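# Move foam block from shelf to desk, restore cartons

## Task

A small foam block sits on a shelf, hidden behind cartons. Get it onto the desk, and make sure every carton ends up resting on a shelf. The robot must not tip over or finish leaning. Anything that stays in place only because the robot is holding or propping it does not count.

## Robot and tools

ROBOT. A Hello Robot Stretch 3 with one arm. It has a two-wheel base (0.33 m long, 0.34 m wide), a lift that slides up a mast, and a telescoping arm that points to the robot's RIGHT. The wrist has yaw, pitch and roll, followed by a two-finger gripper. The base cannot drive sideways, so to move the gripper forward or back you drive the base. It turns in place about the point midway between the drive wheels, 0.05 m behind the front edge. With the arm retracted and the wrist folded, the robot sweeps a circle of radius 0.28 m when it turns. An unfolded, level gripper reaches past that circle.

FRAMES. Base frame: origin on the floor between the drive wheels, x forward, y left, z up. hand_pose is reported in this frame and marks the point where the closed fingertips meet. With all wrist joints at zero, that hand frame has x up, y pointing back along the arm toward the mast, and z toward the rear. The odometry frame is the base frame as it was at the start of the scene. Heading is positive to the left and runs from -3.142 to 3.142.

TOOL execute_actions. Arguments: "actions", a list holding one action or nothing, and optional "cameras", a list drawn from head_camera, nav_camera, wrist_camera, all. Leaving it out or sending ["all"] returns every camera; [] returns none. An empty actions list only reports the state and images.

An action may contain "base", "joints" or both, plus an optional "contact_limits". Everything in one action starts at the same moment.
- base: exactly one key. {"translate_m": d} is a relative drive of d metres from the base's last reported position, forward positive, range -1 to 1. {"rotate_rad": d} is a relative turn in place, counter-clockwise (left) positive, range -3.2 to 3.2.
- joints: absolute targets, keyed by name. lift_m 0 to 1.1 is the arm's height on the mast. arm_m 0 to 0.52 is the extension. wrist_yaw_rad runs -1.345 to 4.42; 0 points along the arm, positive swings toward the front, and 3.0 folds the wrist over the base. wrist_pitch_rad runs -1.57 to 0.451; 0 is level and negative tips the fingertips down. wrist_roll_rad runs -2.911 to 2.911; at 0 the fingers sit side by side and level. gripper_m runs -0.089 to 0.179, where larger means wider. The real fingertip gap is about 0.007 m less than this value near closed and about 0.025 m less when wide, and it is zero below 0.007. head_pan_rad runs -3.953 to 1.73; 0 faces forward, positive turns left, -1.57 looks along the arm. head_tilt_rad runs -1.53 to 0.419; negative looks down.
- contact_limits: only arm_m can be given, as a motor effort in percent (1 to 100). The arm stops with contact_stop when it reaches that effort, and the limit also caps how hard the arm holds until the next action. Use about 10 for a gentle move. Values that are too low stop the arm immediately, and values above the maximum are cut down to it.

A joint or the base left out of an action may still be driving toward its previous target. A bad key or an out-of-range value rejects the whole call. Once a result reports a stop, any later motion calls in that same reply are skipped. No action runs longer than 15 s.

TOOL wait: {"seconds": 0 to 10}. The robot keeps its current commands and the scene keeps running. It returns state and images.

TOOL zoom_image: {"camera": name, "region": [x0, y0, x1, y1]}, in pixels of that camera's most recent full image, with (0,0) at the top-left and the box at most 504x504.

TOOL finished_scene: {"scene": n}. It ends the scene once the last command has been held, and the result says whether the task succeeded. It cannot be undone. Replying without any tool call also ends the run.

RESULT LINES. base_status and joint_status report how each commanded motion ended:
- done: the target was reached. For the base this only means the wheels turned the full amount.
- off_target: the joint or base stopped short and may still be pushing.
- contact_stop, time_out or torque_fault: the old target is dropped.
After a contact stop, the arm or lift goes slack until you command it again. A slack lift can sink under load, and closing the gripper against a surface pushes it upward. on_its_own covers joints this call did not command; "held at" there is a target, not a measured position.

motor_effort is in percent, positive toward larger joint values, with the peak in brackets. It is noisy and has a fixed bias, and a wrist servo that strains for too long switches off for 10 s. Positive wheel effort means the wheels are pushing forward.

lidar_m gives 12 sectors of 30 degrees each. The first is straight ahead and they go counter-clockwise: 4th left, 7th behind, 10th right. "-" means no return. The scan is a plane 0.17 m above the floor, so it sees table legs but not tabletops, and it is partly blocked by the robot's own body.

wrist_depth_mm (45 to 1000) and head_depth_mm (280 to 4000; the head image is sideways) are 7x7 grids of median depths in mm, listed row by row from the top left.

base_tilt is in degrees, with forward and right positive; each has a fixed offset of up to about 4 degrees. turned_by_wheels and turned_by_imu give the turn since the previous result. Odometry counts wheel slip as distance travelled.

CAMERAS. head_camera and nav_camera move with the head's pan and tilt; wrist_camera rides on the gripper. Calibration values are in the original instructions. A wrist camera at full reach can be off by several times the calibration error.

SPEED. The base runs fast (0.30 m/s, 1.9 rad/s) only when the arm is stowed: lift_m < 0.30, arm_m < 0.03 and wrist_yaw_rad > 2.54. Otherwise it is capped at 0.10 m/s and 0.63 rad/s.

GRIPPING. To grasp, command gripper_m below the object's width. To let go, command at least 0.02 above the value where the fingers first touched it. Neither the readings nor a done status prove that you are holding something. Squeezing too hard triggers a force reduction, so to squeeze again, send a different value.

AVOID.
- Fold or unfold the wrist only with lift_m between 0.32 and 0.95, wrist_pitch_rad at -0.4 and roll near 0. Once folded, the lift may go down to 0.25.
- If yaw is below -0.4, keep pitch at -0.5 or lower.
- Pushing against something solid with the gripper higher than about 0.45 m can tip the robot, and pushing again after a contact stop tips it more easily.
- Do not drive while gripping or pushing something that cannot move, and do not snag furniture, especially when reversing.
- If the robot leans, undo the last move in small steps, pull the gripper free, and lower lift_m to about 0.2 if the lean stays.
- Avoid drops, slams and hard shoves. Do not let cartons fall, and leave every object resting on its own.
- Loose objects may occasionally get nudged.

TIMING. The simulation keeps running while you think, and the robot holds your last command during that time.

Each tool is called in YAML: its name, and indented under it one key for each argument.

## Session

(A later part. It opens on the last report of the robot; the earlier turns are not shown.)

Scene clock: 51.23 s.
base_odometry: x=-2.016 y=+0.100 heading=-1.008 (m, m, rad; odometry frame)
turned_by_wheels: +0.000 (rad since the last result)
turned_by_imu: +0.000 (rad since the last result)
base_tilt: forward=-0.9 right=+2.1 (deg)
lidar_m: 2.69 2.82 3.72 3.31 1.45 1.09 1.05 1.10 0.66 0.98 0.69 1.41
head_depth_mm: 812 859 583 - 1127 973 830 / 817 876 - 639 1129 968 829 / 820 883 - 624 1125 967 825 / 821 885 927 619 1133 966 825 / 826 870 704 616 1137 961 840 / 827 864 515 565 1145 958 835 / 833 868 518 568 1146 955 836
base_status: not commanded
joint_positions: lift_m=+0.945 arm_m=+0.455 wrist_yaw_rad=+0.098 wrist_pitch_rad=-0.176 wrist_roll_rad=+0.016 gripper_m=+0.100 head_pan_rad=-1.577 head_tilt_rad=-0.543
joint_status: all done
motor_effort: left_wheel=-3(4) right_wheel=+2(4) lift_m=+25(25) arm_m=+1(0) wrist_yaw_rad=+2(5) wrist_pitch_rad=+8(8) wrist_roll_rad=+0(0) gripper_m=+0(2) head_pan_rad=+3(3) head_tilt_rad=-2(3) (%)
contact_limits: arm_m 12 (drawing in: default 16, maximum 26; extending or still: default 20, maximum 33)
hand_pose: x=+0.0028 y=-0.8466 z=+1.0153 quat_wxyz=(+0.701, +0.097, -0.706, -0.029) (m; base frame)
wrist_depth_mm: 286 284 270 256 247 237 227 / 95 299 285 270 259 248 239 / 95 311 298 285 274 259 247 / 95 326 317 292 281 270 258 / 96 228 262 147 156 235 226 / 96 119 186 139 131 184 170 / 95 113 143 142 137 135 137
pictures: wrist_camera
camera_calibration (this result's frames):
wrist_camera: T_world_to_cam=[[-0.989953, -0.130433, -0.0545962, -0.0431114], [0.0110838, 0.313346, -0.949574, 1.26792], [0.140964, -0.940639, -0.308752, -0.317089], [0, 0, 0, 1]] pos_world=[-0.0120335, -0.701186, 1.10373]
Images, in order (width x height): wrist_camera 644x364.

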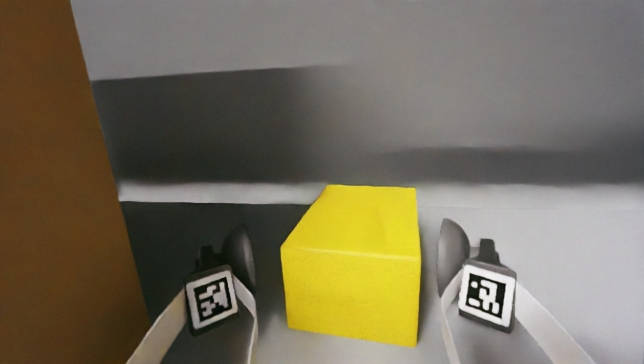

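execute_actions:
  actions:
    - {"joints":{"gripper_m":0.02}}
  cameras: []

execute_actions:
  actions:
    - {"joints":{"lift_m":0.965}}
  cameras: []

execute_actions:
  actions:
    - {"joints":{"arm_m":0.0}}
  cameras: ["nav_camera"]

execute_actions:
  actions:
    - {"base":{"rotate_rad":1.096},"joints":{"lift_m":0.65,"wrist_pitch_rad":-0.4,"wrist_yaw_rad":2.7}}
  cameras: ["wrist_camera"]

execute_actions:
  actions:
    - {"base":{"translate_m":0.3},"joints":{"lift_m":0.285}}
  cameras: []

execute_actions:
  actions:
    - {"base":{"translate_m":1.0}}
  cameras: []

execute_actions:
  actions:
    - {"base":{"translate_m":1.0}}
  cameras: []

execute_actions:
  actions:
    - {"base":{"translate_m":0.45},"joints":{"lift_m":0.6}}
  cameras: []

execute_actions:
  actions:
    - {"base":{"rotate_rad":2.046},"joints":{"lift_m":0.93,"wrist_yaw_rad":0}}

Scene clock: 54.03 s.
base_odometry: x=-2.016 y=+0.100 heading=-1.008 (m, m, rad; odometry frame)
turned_by_wheels: +0.000 (rad since the last result)
turned_by_imu: -0.001 (rad since the last result)
base_tilt: forward=-1.0 right=+2.1 (deg)
lidar_m: 2.70 2.82 3.72 3.32 1.45 1.09 1.06 1.11 0.66 0.98 0.68 1.41
head_depth_mm: 813 856 584 - 1130 972 832 / 814 879 - 641 1131 971 827 / 818 881 - 622 1122 965 826 / 822 886 927 617 1133 966 825 / 824 871 712 615 1138 959 837 / 829 866 516 566 1147 956 836 / 830 867 519 569 1144 951 839
base_status: not commanded
joint_positions: lift_m=+0.945 arm_m=+0.455 wrist_yaw_rad=+0.098 wrist_pitch_rad=-0.176 wrist_roll_rad=+0.016 gripper_m=+0.021 head_pan_rad=-1.577 head_tilt_rad=-0.543
joint_status: all done
motor_effort: left_wheel=-3(3) right_wheel=+2(2) lift_m=+25(25) arm_m=+1(1) wrist_yaw_rad=+3(3) wrist_pitch_rad=+9(9) wrist_roll_rad=+0(0) gripper_m=-18(94) head_pan_rad=+3(3) head_tilt_rad=-3(3) (%)
hand_pose: x=+0.0028 y=-0.8466 z=+1.0153 quat_wxyz=(+0.701, +0.097, -0.706, -0.029) (m; base frame)
wrist_depth_mm: 285 284 271 259 248 237 228 / 95 298 281 268 261 248 238 / 95 313 298 283 272 260 249 / 95 325 315 294 280 272 260 / 95 228 262 147 165 233 225 / 96 119 197 134 127 175 171 / 96 119 142 139 135 140 138
pictures: none
No camera images: the call's "cameras" was empty. Leave "cameras" out to get every camera's image.

Scene clock: 54.97 s.
base_odometry: x=-2.016 y=+0.100 heading=-1.008 (m, m, rad; odometry frame)
turned_by_wheels: +0.000 (rad since the last result)
turned_by_imu: +0.000 (rad since the last result)
base_tilt: forward=-0.9 right=+2.0 (deg)
lidar_m: 2.69 2.82 3.71 3.33 1.45 1.08 1.05 1.10 0.66 0.98 0.69 1.41
head_depth_mm: 812 858 582 - 1128 975 830 / 813 876 - 656 1135 970 828 / 818 875 - 653 1127 967 827 / 821 886 850 647 1132 962 822 / 826 874 709 616 1140 958 840 / 829 863 516 565 1144 958 840 / 832 866 518 568 1149 956 837
base_status: not commanded
joint_positions: lift_m=+0.965 arm_m=+0.455 wrist_yaw_rad=+0.098 wrist_pitch_rad=-0.176 wrist_roll_rad=+0.016 gripper_m=+0.021 head_pan_rad=-1.577 head_tilt_rad=-0.543
joint_status: all done
motor_effort: left_wheel=-3(3) right_wheel=+2(2) lift_m=+34(37) arm_m=+1(1) wrist_yaw_rad=+2(3) wrist_pitch_rad=+9(8) wrist_roll_rad=+0(0) gripper_m=-18(18) head_pan_rad=+3(3) head_tilt_rad=-3(2) (%)
hand_pose: x=+0.0028 y=-0.8466 z=+1.0350 quat_wxyz=(+0.701, +0.097, -0.706, -0.029) (m; base frame)
wrist_depth_mm: 288 284 270 260 249 240 229 / 95 298 283 269 260 248 238 / 95 314 297 282 270 259 248 / 95 328 316 295 282 272 258 / 96 266 306 147 166 272 263 / 96 119 232 134 127 210 201 / 96 119 167 146 155 164 163
pictures: none
No camera images: the call's "cameras" was empty. Leave "cameras" out to get every camera's image.

Scene clock: 59.50 s.
base_odometry: x=-2.016 y=+0.100 heading=-1.008 (m, m, rad; odometry frame)
turned_by_wheels: +0.000 (rad since the last result)
turned_by_imu: -0.001 (rad since the last result)
base_tilt: forward=-0.9 right=+2.0 (deg)
lidar_m: 2.69 2.82 3.70 3.32 1.45 1.08 1.05 1.10 0.66 0.98 0.69 1.41
head_depth_mm: 811 857 624 591 1134 - - / 815 881 927 658 1130 1003 - / 818 883 927 652 573 - - / 822 887 928 650 411 - - / 825 870 713 617 581 956 838 / 829 864 516 566 1143 957 838 / 833 870 518 570 1152 953 836
base_status: not commanded
joint_positions: lift_m=+0.965 arm_m=+0.002 wrist_yaw_rad=+0.099 wrist_pitch_rad=-0.176 wrist_roll_rad=+0.016 gripper_m=+0.021 head_pan_rad=-1.577 head_tilt_rad=-0.543
joint_status: all done
joint sent to its limit — the command would take arm_m past its lower limit, so that joint was sent only as far as its limit.
motor_effort: left_wheel=-2(3) right_wheel=+1(2) lift_m=+34(34) arm_m=-3(2) wrist_yaw_rad=+1(3) wrist_pitch_rad=+9(8) wrist_roll_rad=+0(0) gripper_m=-18(18) head_pan_rad=+3(3) head_tilt_rad=-3(3) (%)
hand_pose: x=+0.0030 y=-0.3934 z=+1.0350 quat_wxyz=(+0.701, +0.097, -0.706, -0.028) (m; base frame)
wrist_depth_mm: 423 535 689 662 635 601 243 / 328 309 297 673 664 401 250 / 385 327 310 659 684 401 260 / 400 345 329 403 432 358 274 / 383 355 337 146 166 291 274 / 432 572 782 134 127 760 567 / 473 582 730 146 701 731 573
pictures: nav_camera (sideways: a quarter turn counterclockwise sets it upright)
camera_calibration (this result's frames):
nav_camera: T_world_to_cam=[[-0.0526964, -0.528883, 0.847057, -1.0549], [-0.998426, 0.0115864, -0.054879, 0.127485], [0.0192102, -0.848616, -0.528661, 0.648612], [0, 0, 0, 1]] pos_world=[0.059235, -0.0089709, 1.24345]
Images, in order (width x height): nav_camera 672x504.

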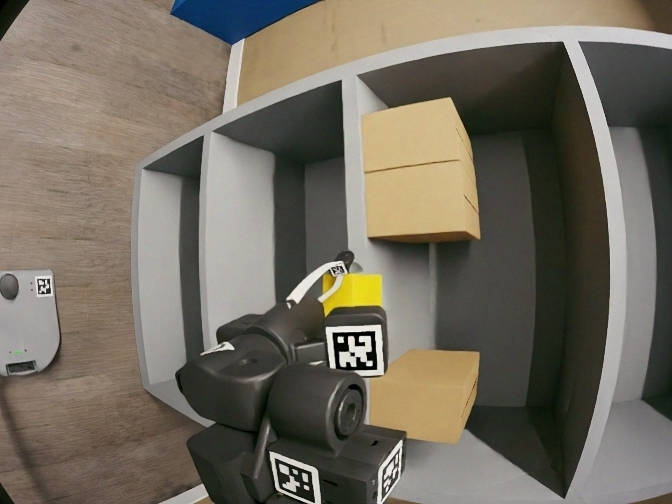

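Scene clock: 63.20 s.
base_odometry: x=-2.016 y=+0.100 heading=+0.088 (m, m, rad; odometry frame)
turned_by_wheels: +1.096 (rad since the last result)
turned_by_imu: +1.094 (rad since the last result)
base_tilt: forward=-0.9 right=+2.0 (deg)
lidar_m: 3.69 3.16 1.39 1.07 1.06 1.12 0.67 0.98 0.69 1.41 2.70 2.87
head_depth_mm: 1306 1358 1423 1490 1560 1558 947 / 1321 1441 1564 1683 1830 1630 1371 / 1265 1368 1501 1661 1831 1634 1363 / 1214 1318 1425 1571 1736 1627 1357 / 1916 1486 2213 2314 1976 1624 1352 / 1912 2097 2586 2441 2015 1620 1356 / 2271 2418 2597 2655 2000 1613 1352
base_status: done
joint_positions: lift_m=+0.650 arm_m=+0.002 wrist_yaw_rad=+2.698 wrist_pitch_rad=-0.419 wrist_roll_rad=+0.016 gripper_m=+0.021 head_pan_rad=-1.577 head_tilt_rad=-0.544
joint_status: all done
motor_effort: left_wheel=-4(7) right_wheel=+3(7) lift_m=+25(27) arm_m=-3(3) wrist_yaw_rad=+3(5) wrist_pitch_rad=+6(8) wrist_roll_rad=+0(0) gripper_m=-18(18) head_pan_rad=+4(3) head_tilt_rad=-3(3) (%)
hand_pose: x=+0.0751 y=+0.0560 z=+0.6627 quat_wxyz=(+0.296, +0.712, -0.011, +0.637) (m; base frame)
wrist_depth_mm: 789 921 - - - - - / 819 964 - - - - - / 875 - - - - - - / - - - - - - - / - - - 146 166 - - / - - - 134 128 925 890 / 826 - 795 146 749 790 775
pictures: wrist_camera
camera_calibration (this result's frames):
wrist_camera: T_world_to_cam=[[0.909258, -0.411758, -0.0608786, 0.00425538], [-0.265322, -0.460664, -0.846991, 0.645557], [0.32071, 0.786285, -0.528111, 0.447984], [0, 0, 0, 1]] pos_world=[0.0237379, -0.0531058, 0.783625]
Images, in order (width x height): wrist_camera 644x364.

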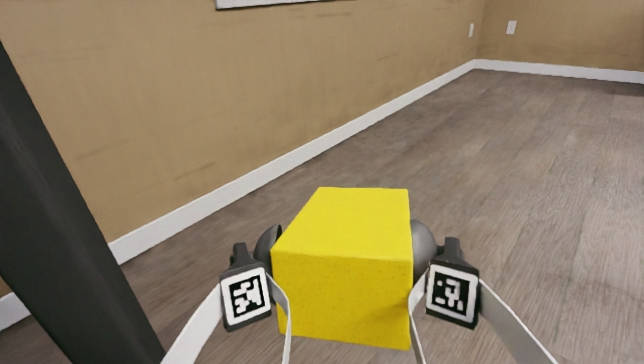

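Scene clock: 67.80 s.
base_odometry: x=-1.717 y=+0.126 heading=+0.088 (m, m, rad; odometry frame)
turned_by_wheels: +0.000 (rad since the last result)
turned_by_imu: +0.001 (rad since the last result)
base_tilt: forward=-0.9 right=+2.0 (deg)
lidar_m: 3.41 3.03 1.56 1.20 1.19 1.26 0.96 0.91 0.86 1.43 2.57 2.74
head_depth_mm: 1243 1356 1496 1664 1867 1636 1373 / 1229 1315 1421 1582 1761 1645 1368 / 1999 1514 2280 1884 1844 1624 1366 / 1919 1854 2203 2369 2025 1628 1359 / 2278 2454 2649 2558 2023 1632 1351 / 2231 2395 2568 2645 2010 1624 1356 / 2165 2310 2477 2597 2022 1620 1346
base_status: done
joint_positions: lift_m=+0.285 arm_m=+0.002 wrist_yaw_rad=+2.698 wrist_pitch_rad=-0.419 wrist_roll_rad=+0.016 gripper_m=+0.021 head_pan_rad=-1.577 head_tilt_rad=-0.544
joint_status: all done
motor_effort: left_wheel=-3(10) right_wheel=+2(6) lift_m=+25(25) arm_m=-3(3) wrist_yaw_rad=+2(3) wrist_pitch_rad=+6(6) wrist_roll_rad=+0(0) gripper_m=-18(18) head_pan_rad=+3(3) head_tilt_rad=-2(3) (%)
hand_pose: x=+0.0750 y=+0.0560 z=+0.2976 quat_wxyz=(+0.296, +0.712, -0.011, +0.637) (m; base frame)
wrist_depth_mm: 857 - - - - - - / 906 - - - - - - / 945 - - - - - 945 / - 858 819 781 784 751 726 / - 654 650 147 165 602 586 / - 541 548 135 127 500 489 / 448 - - 144 409 422 418
pictures: none
No camera images: the call's "cameras" was empty. Leave "cameras" out to get every camera's image.

Scene clock: 72.80 s.
base_odometry: x=-0.721 y=+0.214 heading=+0.088 (m, m, rad; odometry frame)
turned_by_wheels: +0.000 (rad since the last result)
turned_by_imu: +0.007 (rad since the last result)
base_tilt: forward=-0.9 right=+2.0 (deg)
lidar_m: 2.42 2.13 2.10 1.63 1.62 1.71 1.96 1.70 1.87 2.18 2.15 2.25
head_depth_mm: 2249 2469 2733 2749 2068 1642 1374 / 2180 2360 2612 2748 2043 1638 1365 / 2083 2246 2476 2613 2038 1633 1365 / 2014 2174 2368 2518 2044 1626 1362 / 1929 2078 2240 2424 2009 1621 1358 / 1863 1998 2156 2362 2025 1625 1351 / 1795 1917 2080 2256 2003 1621 1350
base_status: done
joint_positions: lift_m=+0.285 arm_m=+0.002 wrist_yaw_rad=+2.698 wrist_pitch_rad=-0.419 wrist_roll_rad=+0.016 gripper_m=+0.021 head_pan_rad=-1.577 head_tilt_rad=-0.544
joint_status: not commanded
motor_effort: left_wheel=-4(9) right_wheel=+2(10) lift_m=+25(25) arm_m=-3(3) wrist_yaw_rad=+2(2) wrist_pitch_rad=+6(6) wrist_roll_rad=+0(1) gripper_m=-18(19) head_pan_rad=+3(4) head_tilt_rad=-3(3) (%)
hand_pose: x=+0.0749 y=+0.0561 z=+0.2976 quat_wxyz=(+0.296, +0.712, -0.011, +0.637) (m; base frame)
wrist_depth_mm: - - - - - - - / - - - - - - - / - - - - - - 959 / - 820 824 798 775 747 720 / - 651 645 148 164 591 582 / - 535 544 134 127 504 489 / 453 - - 144 409 423 413
pictures: none
No camera images: the call's "cameras" was empty. Leave "cameras" out to get every camera's image.

Scene clock: 77.80 s.
base_odometry: x=+0.275 y=+0.302 heading=+0.088 (m, m, rad; odometry frame)
turned_by_wheels: +0.000 (rad since the last result)
turned_by_imu: +0.006 (rad since the last result)
base_tilt: forward=-0.9 right=+2.0 (deg)
lidar_m: 1.43 1.29 1.30 2.05 2.03 2.17 2.67 2.64 2.25 1.76 1.70 1.83
head_depth_mm: 1811 1980 2177 2410 2050 1641 1377 / 1741 1906 2080 2308 2040 1641 1367 / 1681 1821 1981 2176 2036 1634 1365 / 1614 1733 1888 2068 2045 1622 1363 / 1542 1668 1811 1986 2012 1624 1354 / 1490 1603 1735 1878 1983 1613 1358 / 1441 1542 1656 1799 1892 1615 1345
base_status: done
joint_positions: lift_m=+0.285 arm_m=+0.002 wrist_yaw_rad=+2.698 wrist_pitch_rad=-0.419 wrist_roll_rad=+0.016 gripper_m=+0.021 head_pan_rad=-1.577 head_tilt_rad=-0.544
joint_status: not commanded
motor_effort: left_wheel=-4(9) right_wheel=+3(10) lift_m=+25(25) arm_m=-3(3) wrist_yaw_rad=+2(2) wrist_pitch_rad=+6(6) wrist_roll_rad=+0(0) gripper_m=-18(18) head_pan_rad=+3(3) head_tilt_rad=-2(2) (%)
hand_pose: x=+0.0749 y=+0.0561 z=+0.2976 quat_wxyz=(+0.296, +0.712, -0.011, +0.637) (m; base frame)
wrist_depth_mm: - - - - - - - / - - - - - - - / - - - - - - 983 / - 825 818 812 768 729 730 / - 654 654 147 166 602 582 / - 529 548 135 127 500 486 / 449 - - 143 408 421 415
pictures: none
No camera images: the call's "cameras" was empty. Leave "cameras" out to get every camera's image.

Scene clock: 83.63 s.
base_odometry: x=+0.724 y=+0.341 heading=+0.088 (m, m, rad; odometry frame)
turned_by_wheels: +0.000 (rad since the last result)
turned_by_imu: +0.002 (rad since the last result)
base_tilt: forward=-0.9 right=+2.0 (deg)
lidar_m: 0.99 1.26 1.02 2.00 2.22 2.37 3.08 3.18 2.00 1.55 1.53 1.64
head_depth_mm: 1610 1764 1957 2161 2064 1648 1369 / 1546 1693 1839 2048 2053 1645 1362 / 1487 1626 1757 1936 2051 1638 1363 / 1426 1548 1690 1849 1950 1636 1360 / 1363 1461 1582 1733 1890 1619 1358 / 1314 1412 1524 1655 1816 1622 1355 / 1268 1363 1460 1594 1732 1617 1346
base_status: done
joint_positions: lift_m=+0.600 arm_m=+0.002 wrist_yaw_rad=+2.698 wrist_pitch_rad=-0.420 wrist_roll_rad=+0.016 gripper_m=+0.021 head_pan_rad=-1.577 head_tilt_rad=-0.544
joint_status: all done
motor_effort: left_wheel=-3(12) right_wheel=+2(10) lift_m=+34(36) arm_m=-3(3) wrist_yaw_rad=+2(2) wrist_pitch_rad=+7(6) wrist_roll_rad=+0(0) gripper_m=-18(19) head_pan_rad=+3(3) head_tilt_rad=-2(3) (%)
hand_pose: x=+0.0749 y=+0.0560 z=+0.6121 quat_wxyz=(+0.296, +0.712, -0.010, +0.637) (m; base frame)
wrist_depth_mm: - - - - - - 879 / - - - - - - 902 / - - - - - - 997 / - - - - - - - / - - - 147 165 - - / - 918 953 134 127 885 830 / 781 - 745 146 715 736 729
pictures: none
No camera images: the call's "cameras" was empty. Leave "cameras" out to get every camera's image.

Scene clock: 87.83 s.
base_odometry: x=+0.723 y=+0.341 heading=+2.134 (m, m, rad; odometry frame)
turned_by_wheels: +2.046 (rad since the last result)
turned_by_imu: +2.043 (rad since the last result)
base_tilt: forward=-0.9 right=+2.0 (deg)
lidar_m: 2.20 2.32 3.08 3.00 2.09 1.56 1.53 1.63 0.99 1.26 1.02 1.89
head_depth_mm: 1050 1129 1135 746 579 1583 - / 1058 1141 1125 742 575 1590 - / 1062 1147 1114 737 571 475 - / 1065 1157 1106 735 569 473 - / 1077 1161 1097 729 589 1620 1350 / 1081 1169 1085 728 586 1619 1351 / 1089 1171 1078 721 584 1616 1347
base_status: done
joint_positions: lift_m=+0.930 arm_m=+0.002 wrist_yaw_rad=+0.002 wrist_pitch_rad=-0.420 wrist_roll_rad=+0.016 gripper_m=+0.021 head_pan_rad=-1.577 head_tilt_rad=-0.544
joint_status: all done
motor_effort: left_wheel=-3(8) right_wheel=+2(6) lift_m=+34(35) arm_m=-3(3) wrist_yaw_rad=-3(3) wrist_pitch_rad=+6(6) wrist_roll_rad=+0(0) gripper_m=-18(18) head_pan_rad=+3(3) head_tilt_rad=-3(3) (%)
hand_pose: x=-0.0211 y=-0.3707 z=+0.9421 quat_wxyz=(+0.687, +0.147, -0.696, -0.148) (m; base frame)
wrist_depth_mm: 948 902 878 881 874 820 804 / 590 555 511 479 451 424 398 / 344 328 310 299 287 277 266 / 278 270 261 248 245 243 236 / - - - 147 165 - 695 / - - - 135 127 - 823 / - - - 146 - - -
pictures: head_camera (sideways: a quarter turn clockwise sets it upright), nav_camera (sideways: a quarter turn counterclockwise sets it upright), wrist_camera
camera_calibration (this result's frames):
head_camera: T_world_to_cam=[[-0.0451639, 0.471883, -0.880504, 1.16554], [0.998849, 0.0355748, -0.0321689, 0.0410178], [0.0161437, -0.880943, -0.472947, 0.567008], [0, 0, 0, 1]] pos_world=[0.00251599, -0.0519539, 1.29574]
nav_camera: T_world_to_cam=[[-0.0526763, -0.528917, 0.847037, -1.05487], [-0.998426, 0.0115501, -0.0548788, 0.127485], [0.0192429, -0.848595, -0.528693, 0.648654], [0, 0, 0, 1]] pos_world=[0.0592353, -0.00896664, 1.24345]
wrist_camera: T_world_to_cam=[[-0.99793, -0.0206549, -0.0609009, 0.0378079], [0.040663, 0.530996, -0.846398, 1.03358], [0.0498204, -0.847123, -0.529057, 0.351601], [0, 0, 0, 1]] pos_world=[-0.0218158, -0.250198, 1.06314]
Images, in order (width x height): head_camera 896x504, nav_camera 672x504, wrist_camera 644x364.

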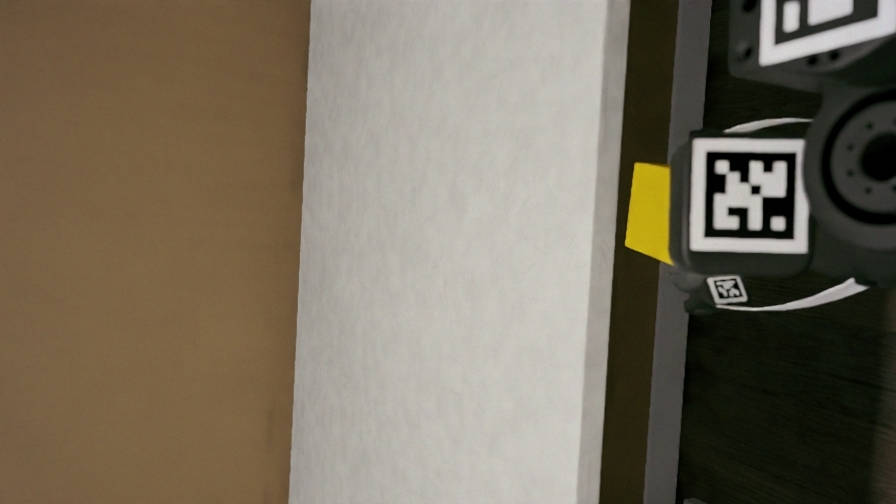

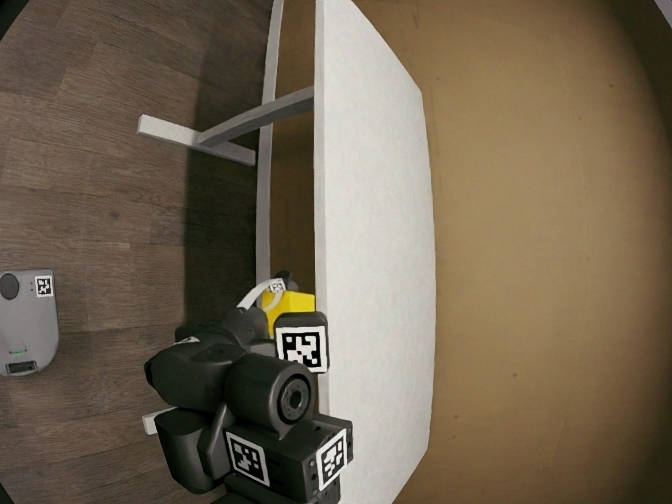

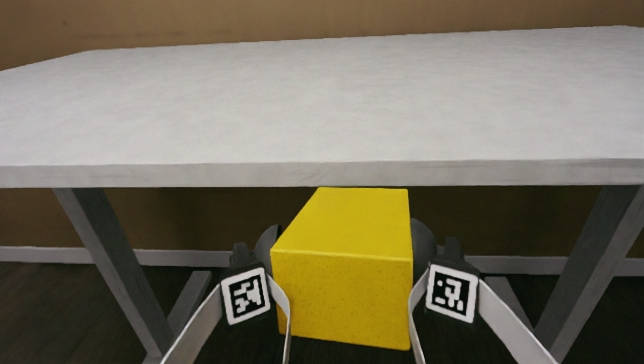

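execute_actions:
  actions:
    - {"joints":{"wrist_pitch_rad":-0.15,"lift_m":0.96}}
  cameras: []

execute_actions:
  actions:
    - {"joints":{"arm_m":0.26},"contact_limits":{"arm_m":12}}
  cameras: []

execute_actions:
  actions:
    - {"joints":{"lift_m":0.918}}
  cameras: ["wrist_camera"]

Scene clock: 89.63 s.
base_odometry: x=+0.723 y=+0.341 heading=+2.134 (m, m, rad; odometry frame)
turned_by_wheels: +0.000 (rad since the last result)
turned_by_imu: +0.000 (rad since the last result)
base_tilt: forward=-0.9 right=+2.0 (deg)
lidar_m: 2.21 2.32 3.08 3.01 2.08 1.56 1.53 1.63 0.99 1.26 1.02 1.89
head_depth_mm: 1052 1130 1132 748 578 - - / 1057 1141 1127 743 576 1598 - / 1064 1146 1115 736 423 - - / 1067 1154 1105 733 430 - - / 1077 1164 1095 730 589 1622 1358 / 1082 1172 1084 726 586 1619 1350 / 1087 1172 1076 721 585 1607 1348
base_status: not commanded
joint_positions: lift_m=+0.960 arm_m=+0.002 wrist_yaw_rad=+0.002 wrist_pitch_rad=-0.182 wrist_roll_rad=+0.016 gripper_m=+0.021 head_pan_rad=-1.577 head_tilt_rad=-0.544
joint_status: all done
motor_effort: left_wheel=-4(3) right_wheel=+2(2) lift_m=+34(35) arm_m=-3(3) wrist_yaw_rad=-3(3) wrist_pitch_rad=+10(11) wrist_roll_rad=+0(0) gripper_m=-18(18) head_pan_rad=+3(3) head_tilt_rad=-3(2) (%)
hand_pose: x=-0.0210 y=-0.3942 z=+1.0285 quat_wxyz=(+0.699, +0.065, -0.709, -0.064) (m; base frame)
wrist_depth_mm: - 941 903 896 882 851 850 / - - 950 953 925 889 856 / - - - - 949 929 904 / 641 613 581 558 529 512 489 / 403 385 387 146 166 345 335 / 290 284 294 134 127 266 254 / - - - 146 - - 680
pictures: none
No camera images: the call's "cameras" was empty. Leave "cameras" out to get every camera's image.

Scene clock: 92.77 s.
base_odometry: x=+0.723 y=+0.341 heading=+2.134 (m, m, rad; odometry frame)
turned_by_wheels: +0.000 (rad since the last result)
turned_by_imu: -0.001 (rad since the last result)
base_tilt: forward=-0.9 right=+2.1 (deg)
lidar_m: 2.20 2.34 3.08 3.03 2.08 1.56 1.52 1.63 0.99 1.26 1.02 1.90
head_depth_mm: 1050 1135 1188 - 557 1586 1382 / 1057 1138 1204 - 554 1592 1366 / 1058 1146 1204 - 551 1591 1364 / 1069 1151 1191 684 559 1610 1354 / 1076 1163 1095 732 589 1623 1358 / 1084 1168 1085 726 587 1622 1350 / 1090 1173 1081 721 584 1612 1353
base_status: not commanded
joint_positions: lift_m=+0.960 arm_m=+0.260 wrist_yaw_rad=+0.001 wrist_pitch_rad=-0.181 wrist_roll_rad=+0.016 gripper_m=+0.021 head_pan_rad=-1.577 head_tilt_rad=-0.544
joint_status: all done
motor_effort: left_wheel=-3(3) right_wheel=+2(2) lift_m=+34(34) arm_m=+1(1) wrist_yaw_rad=-2(3) wrist_pitch_rad=+10(10) wrist_roll_rad=+0(0) gripper_m=-18(18) head_pan_rad=+3(3) head_tilt_rad=-3(3) (%)
contact_limits: arm_m 12 (drawing in: default 16, maximum 26; extending or still: default 20, maximum 33)
hand_pose: x=-0.0212 y=-0.6524 z=+1.0288 quat_wxyz=(+0.699, +0.064, -0.709, -0.064) (m; base frame)
wrist_depth_mm: 718 694 689 679 663 648 637 / 769 750 728 722 682 663 665 / 815 784 757 740 730 705 683 / 629 616 570 549 525 510 488 / 391 385 388 147 166 342 336 / 291 284 294 134 127 265 251 / 226 223 211 146 197 208 205
pictures: none
No camera images: the call's "cameras" was empty. Leave "cameras" out to get every camera's image.

Scene clock: 93.97 s.
base_odometry: x=+0.723 y=+0.341 heading=+2.134 (m, m, rad; odometry frame)
turned_by_wheels: +0.000 (rad since the last result)
turned_by_imu: +0.000 (rad since the last result)
base_tilt: forward=-0.9 right=+2.1 (deg)
lidar_m: 2.20 2.32 3.10 3.01 2.08 1.56 1.52 1.64 0.99 1.26 1.02 1.89
head_depth_mm: 1049 1133 1133 873 - 1596 1373 / 1057 1135 1122 - 1049 1600 1356 / 1061 1144 1118 - 1566 1595 1364 / 1065 1152 1105 699 569 1607 1361 / 1076 1160 1097 731 588 1619 1351 / 1082 1163 1086 724 587 1613 1347 / 1090 1175 1070 723 584 1613 1348
base_status: not commanded
joint_positions: lift_m=+0.918 arm_m=+0.260 wrist_yaw_rad=+0.001 wrist_pitch_rad=-0.180 wrist_roll_rad=+0.016 gripper_m=+0.021 head_pan_rad=-1.577 head_tilt_rad=-0.544
joint_status: all done
motor_effort: left_wheel=-3(4) right_wheel=+2(2) lift_m=+25(28) arm_m=+1(1) wrist_yaw_rad=-2(2) wrist_pitch_rad=+10(10) wrist_roll_rad=+0(0) gripper_m=-18(18) head_pan_rad=+3(3) head_tilt_rad=-2(3) (%)
hand_pose: x=-0.0212 y=-0.6525 z=+0.9872 quat_wxyz=(+0.699, +0.064, -0.709, -0.064) (m; base frame)
wrist_depth_mm: 728 721 685 667 665 640 622 / 775 745 725 708 706 662 662 / 795 785 759 709 719 694 677 / 478 454 434 416 400 385 364 / 298 290 290 146 165 259 252 / 217 213 222 134 127 199 190 / 169 170 159 146 148 156 153
pictures: wrist_camera
camera_calibration (this result's frames):
wrist_camera: T_world_to_cam=[[-0.997928, -0.0338268, -0.0547324, 0.0199165], [0.0413278, 0.314984, -0.948197, 1.18102], [0.0493143, -0.948494, -0.312934, -0.142725], [0, 0, 0, 1]] pos_world=[-0.0218952, -0.506702, 1.07626]
Images, in order (width x height): wrist_camera 644x364.

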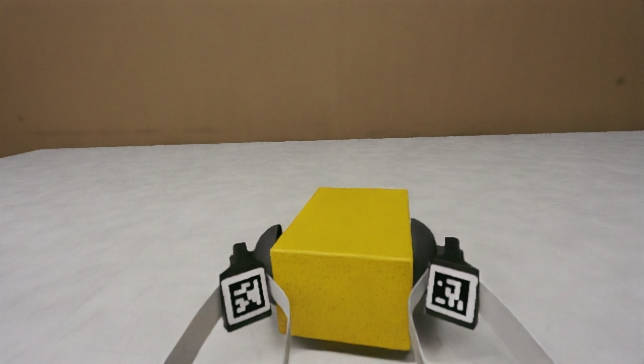

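execute_actions:
  actions:
    - {"joints":{"lift_m":0.899}}
  cameras: []

execute_actions:
  actions:
    - {"joints":{"gripper_m":0.11}}
  cameras: []

execute_actions:
  actions:
    - {"joints":{"arm_m":0.17,"lift_m":0.905}}
  cameras: ["wrist_camera"]

Scene clock: 95.63 s.
base_odometry: x=+0.723 y=+0.341 heading=+2.134 (m, m, rad; odometry frame)
turned_by_wheels: +0.000 (rad since the last result)
turned_by_imu: +0.000 (rad since the last result)
base_tilt: forward=-0.9 right=+2.0 (deg)
lidar_m: 2.21 2.32 3.09 3.01 2.08 1.56 1.53 1.63 0.99 1.26 1.02 1.89
head_depth_mm: 1053 1135 1132 824 - 1560 1373 / 1058 1141 1123 846 - 1589 1371 / 1061 1146 1114 - - 1597 1361 / 1073 1152 1103 810 570 1607 1361 / 1070 1161 1094 729 589 1620 1357 / 1080 1169 1087 726 587 1625 1351 / 1092 1179 1077 722 584 1611 1348
base_status: not commanded
joint_positions: lift_m=+0.899 arm_m=+0.260 wrist_yaw_rad=+0.001 wrist_pitch_rad=-0.162 wrist_roll_rad=+0.016 gripper_m=+0.021 head_pan_rad=-1.577 head_tilt_rad=-0.544
joint_status: all done
motor_effort: left_wheel=-3(3) right_wheel=+2(2) lift_m=+23(27) arm_m=+1(1) wrist_yaw_rad=-2(2) wrist_pitch_rad=+4(10) wrist_roll_rad=+0(0) gripper_m=-18(19) head_pan_rad=+3(3) head_tilt_rad=-3(2) (%)
hand_pose: x=-0.0212 y=-0.6537 z=+0.9729 quat_wxyz=(+0.700, +0.057, -0.710, -0.058) (m; base frame)
wrist_depth_mm: 719 709 688 691 658 645 641 / 770 751 730 702 687 665 654 / 801 770 754 724 704 694 666 / 448 431 406 382 371 355 335 / 272 261 264 145 165 233 227 / 195 190 198 135 128 178 170 / 151 149 141 138 133 138 136
pictures: none
No camera images: the call's "cameras" was empty. Leave "cameras" out to get every camera's image.

Scene clock: 97.03 s.
base_odometry: x=+0.723 y=+0.341 heading=+2.134 (m, m, rad; odometry frame)
turned_by_wheels: +0.000 (rad since the last result)
turned_by_imu: +0.000 (rad since the last result)
base_tilt: forward=-0.9 right=+2.1 (deg)
lidar_m: 2.20 2.32 3.08 3.01 2.09 1.56 1.53 1.63 0.99 1.26 1.02 1.89
head_depth_mm: 1046 1135 1128 826 - 1562 1378 / 1055 1140 1123 847 - 1597 1367 / 1064 1151 1112 - - 1587 1365 / 1068 1150 1107 809 570 1608 1363 / 1074 1157 1094 729 589 1616 1353 / 1081 1173 1083 726 586 1616 1351 / 1092 1180 1078 720 583 1613 1347
base_status: not commanded
joint_positions: lift_m=+0.899 arm_m=+0.260 wrist_yaw_rad=+0.001 wrist_pitch_rad=-0.165 wrist_roll_rad=+0.016 gripper_m=+0.110 head_pan_rad=-1.577 head_tilt_rad=-0.544
joint_status: all done
motor_effort: left_wheel=-4(3) right_wheel=+2(2) lift_m=+24(24) arm_m=+1(1) wrist_yaw_rad=-2(1) wrist_pitch_rad=+5(5) wrist_roll_rad=+0(0) gripper_m=+1(83) head_pan_rad=+4(3) head_tilt_rad=-3(3) (%)
hand_pose: x=-0.0212 y=-0.6535 z=+0.9720 quat_wxyz=(+0.700, +0.059, -0.710, -0.059) (m; base frame)
wrist_depth_mm: 739 710 705 685 669 653 635 / 778 754 715 700 694 678 667 / 804 782 754 724 714 682 647 / 434 418 396 378 362 347 336 / 266 258 261 143 164 244 223 / 193 190 183 138 146 - 168 / 149 148 144 141 135 132 135
pictures: none
No camera images: the call's "cameras" was empty. Leave "cameras" out to get every camera's image.

Scene clock: 98.93 s.
base_odometry: x=+0.723 y=+0.341 heading=+2.134 (m, m, rad; odometry frame)
turned_by_wheels: +0.000 (rad since the last result)
turned_by_imu: +0.000 (rad since the last result)
base_tilt: forward=-0.8 right=+2.1 (deg)
lidar_m: 2.21 2.32 3.09 3.01 2.09 1.57 1.52 1.63 0.99 1.26 1.02 1.89
head_depth_mm: 1054 1131 1137 767 - - 1368 / 1059 1139 1124 782 - - 1369 / 1062 1148 1114 739 - - 1363 / 1069 1152 1108 709 592 1582 1364 / 1073 1159 1093 732 590 1624 1356 / 1080 1167 1087 726 588 1612 1354 / 1090 1173 1076 721 584 1613 1355
base_status: not commanded
joint_positions: lift_m=+0.905 arm_m=+0.170 wrist_yaw_rad=+0.001 wrist_pitch_rad=-0.166 wrist_roll_rad=+0.016 gripper_m=+0.110 head_pan_rad=-1.577 head_tilt_rad=-0.544
joint_status: all done
motor_effort: left_wheel=-3(3) right_wheel=+2(2) lift_m=+34(36) arm_m=-3(4) wrist_yaw_rad=-2(2) wrist_pitch_rad=+5(5) wrist_roll_rad=+0(0) gripper_m=+0(0) head_pan_rad=+3(3) head_tilt_rad=-3(3) (%)
hand_pose: x=-0.0212 y=-0.5640 z=+0.9774 quat_wxyz=(+0.699, +0.059, -0.710, -0.059) (m; base frame)
wrist_depth_mm: 806 799 793 766 743 716 697 / 880 827 783 798 778 743 732 / 888 866 826 820 771 731 678 / 459 437 413 269 346 364 347 / 280 273 273 227 246 256 234 / 202 199 191 189 186 - 177 / 157 155 151 150 146 140 142
pictures: wrist_camera
camera_calibration (this result's frames):
wrist_camera: T_world_to_cam=[[-0.997927, -0.034618, -0.0542572, 0.0214664], [0.0413405, 0.301337, -0.952621, 1.1405], [0.0493275, -0.952889, -0.299281, -0.0776873], [0, 0, 0, 1]] pos_world=[-0.0218947, -0.416958, 1.06438]
Images, in order (width x height): wrist_camera 644x364.

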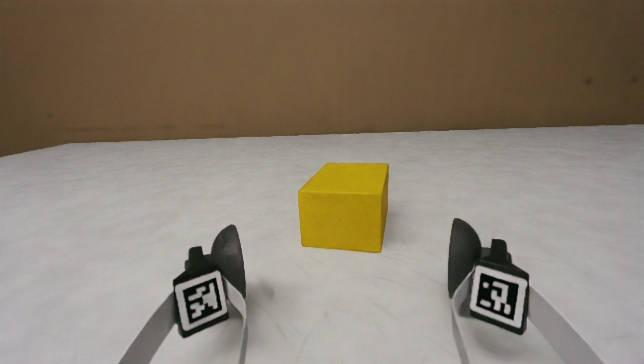

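finished_scene:
  scene: 2

The scene is finished: the task was done.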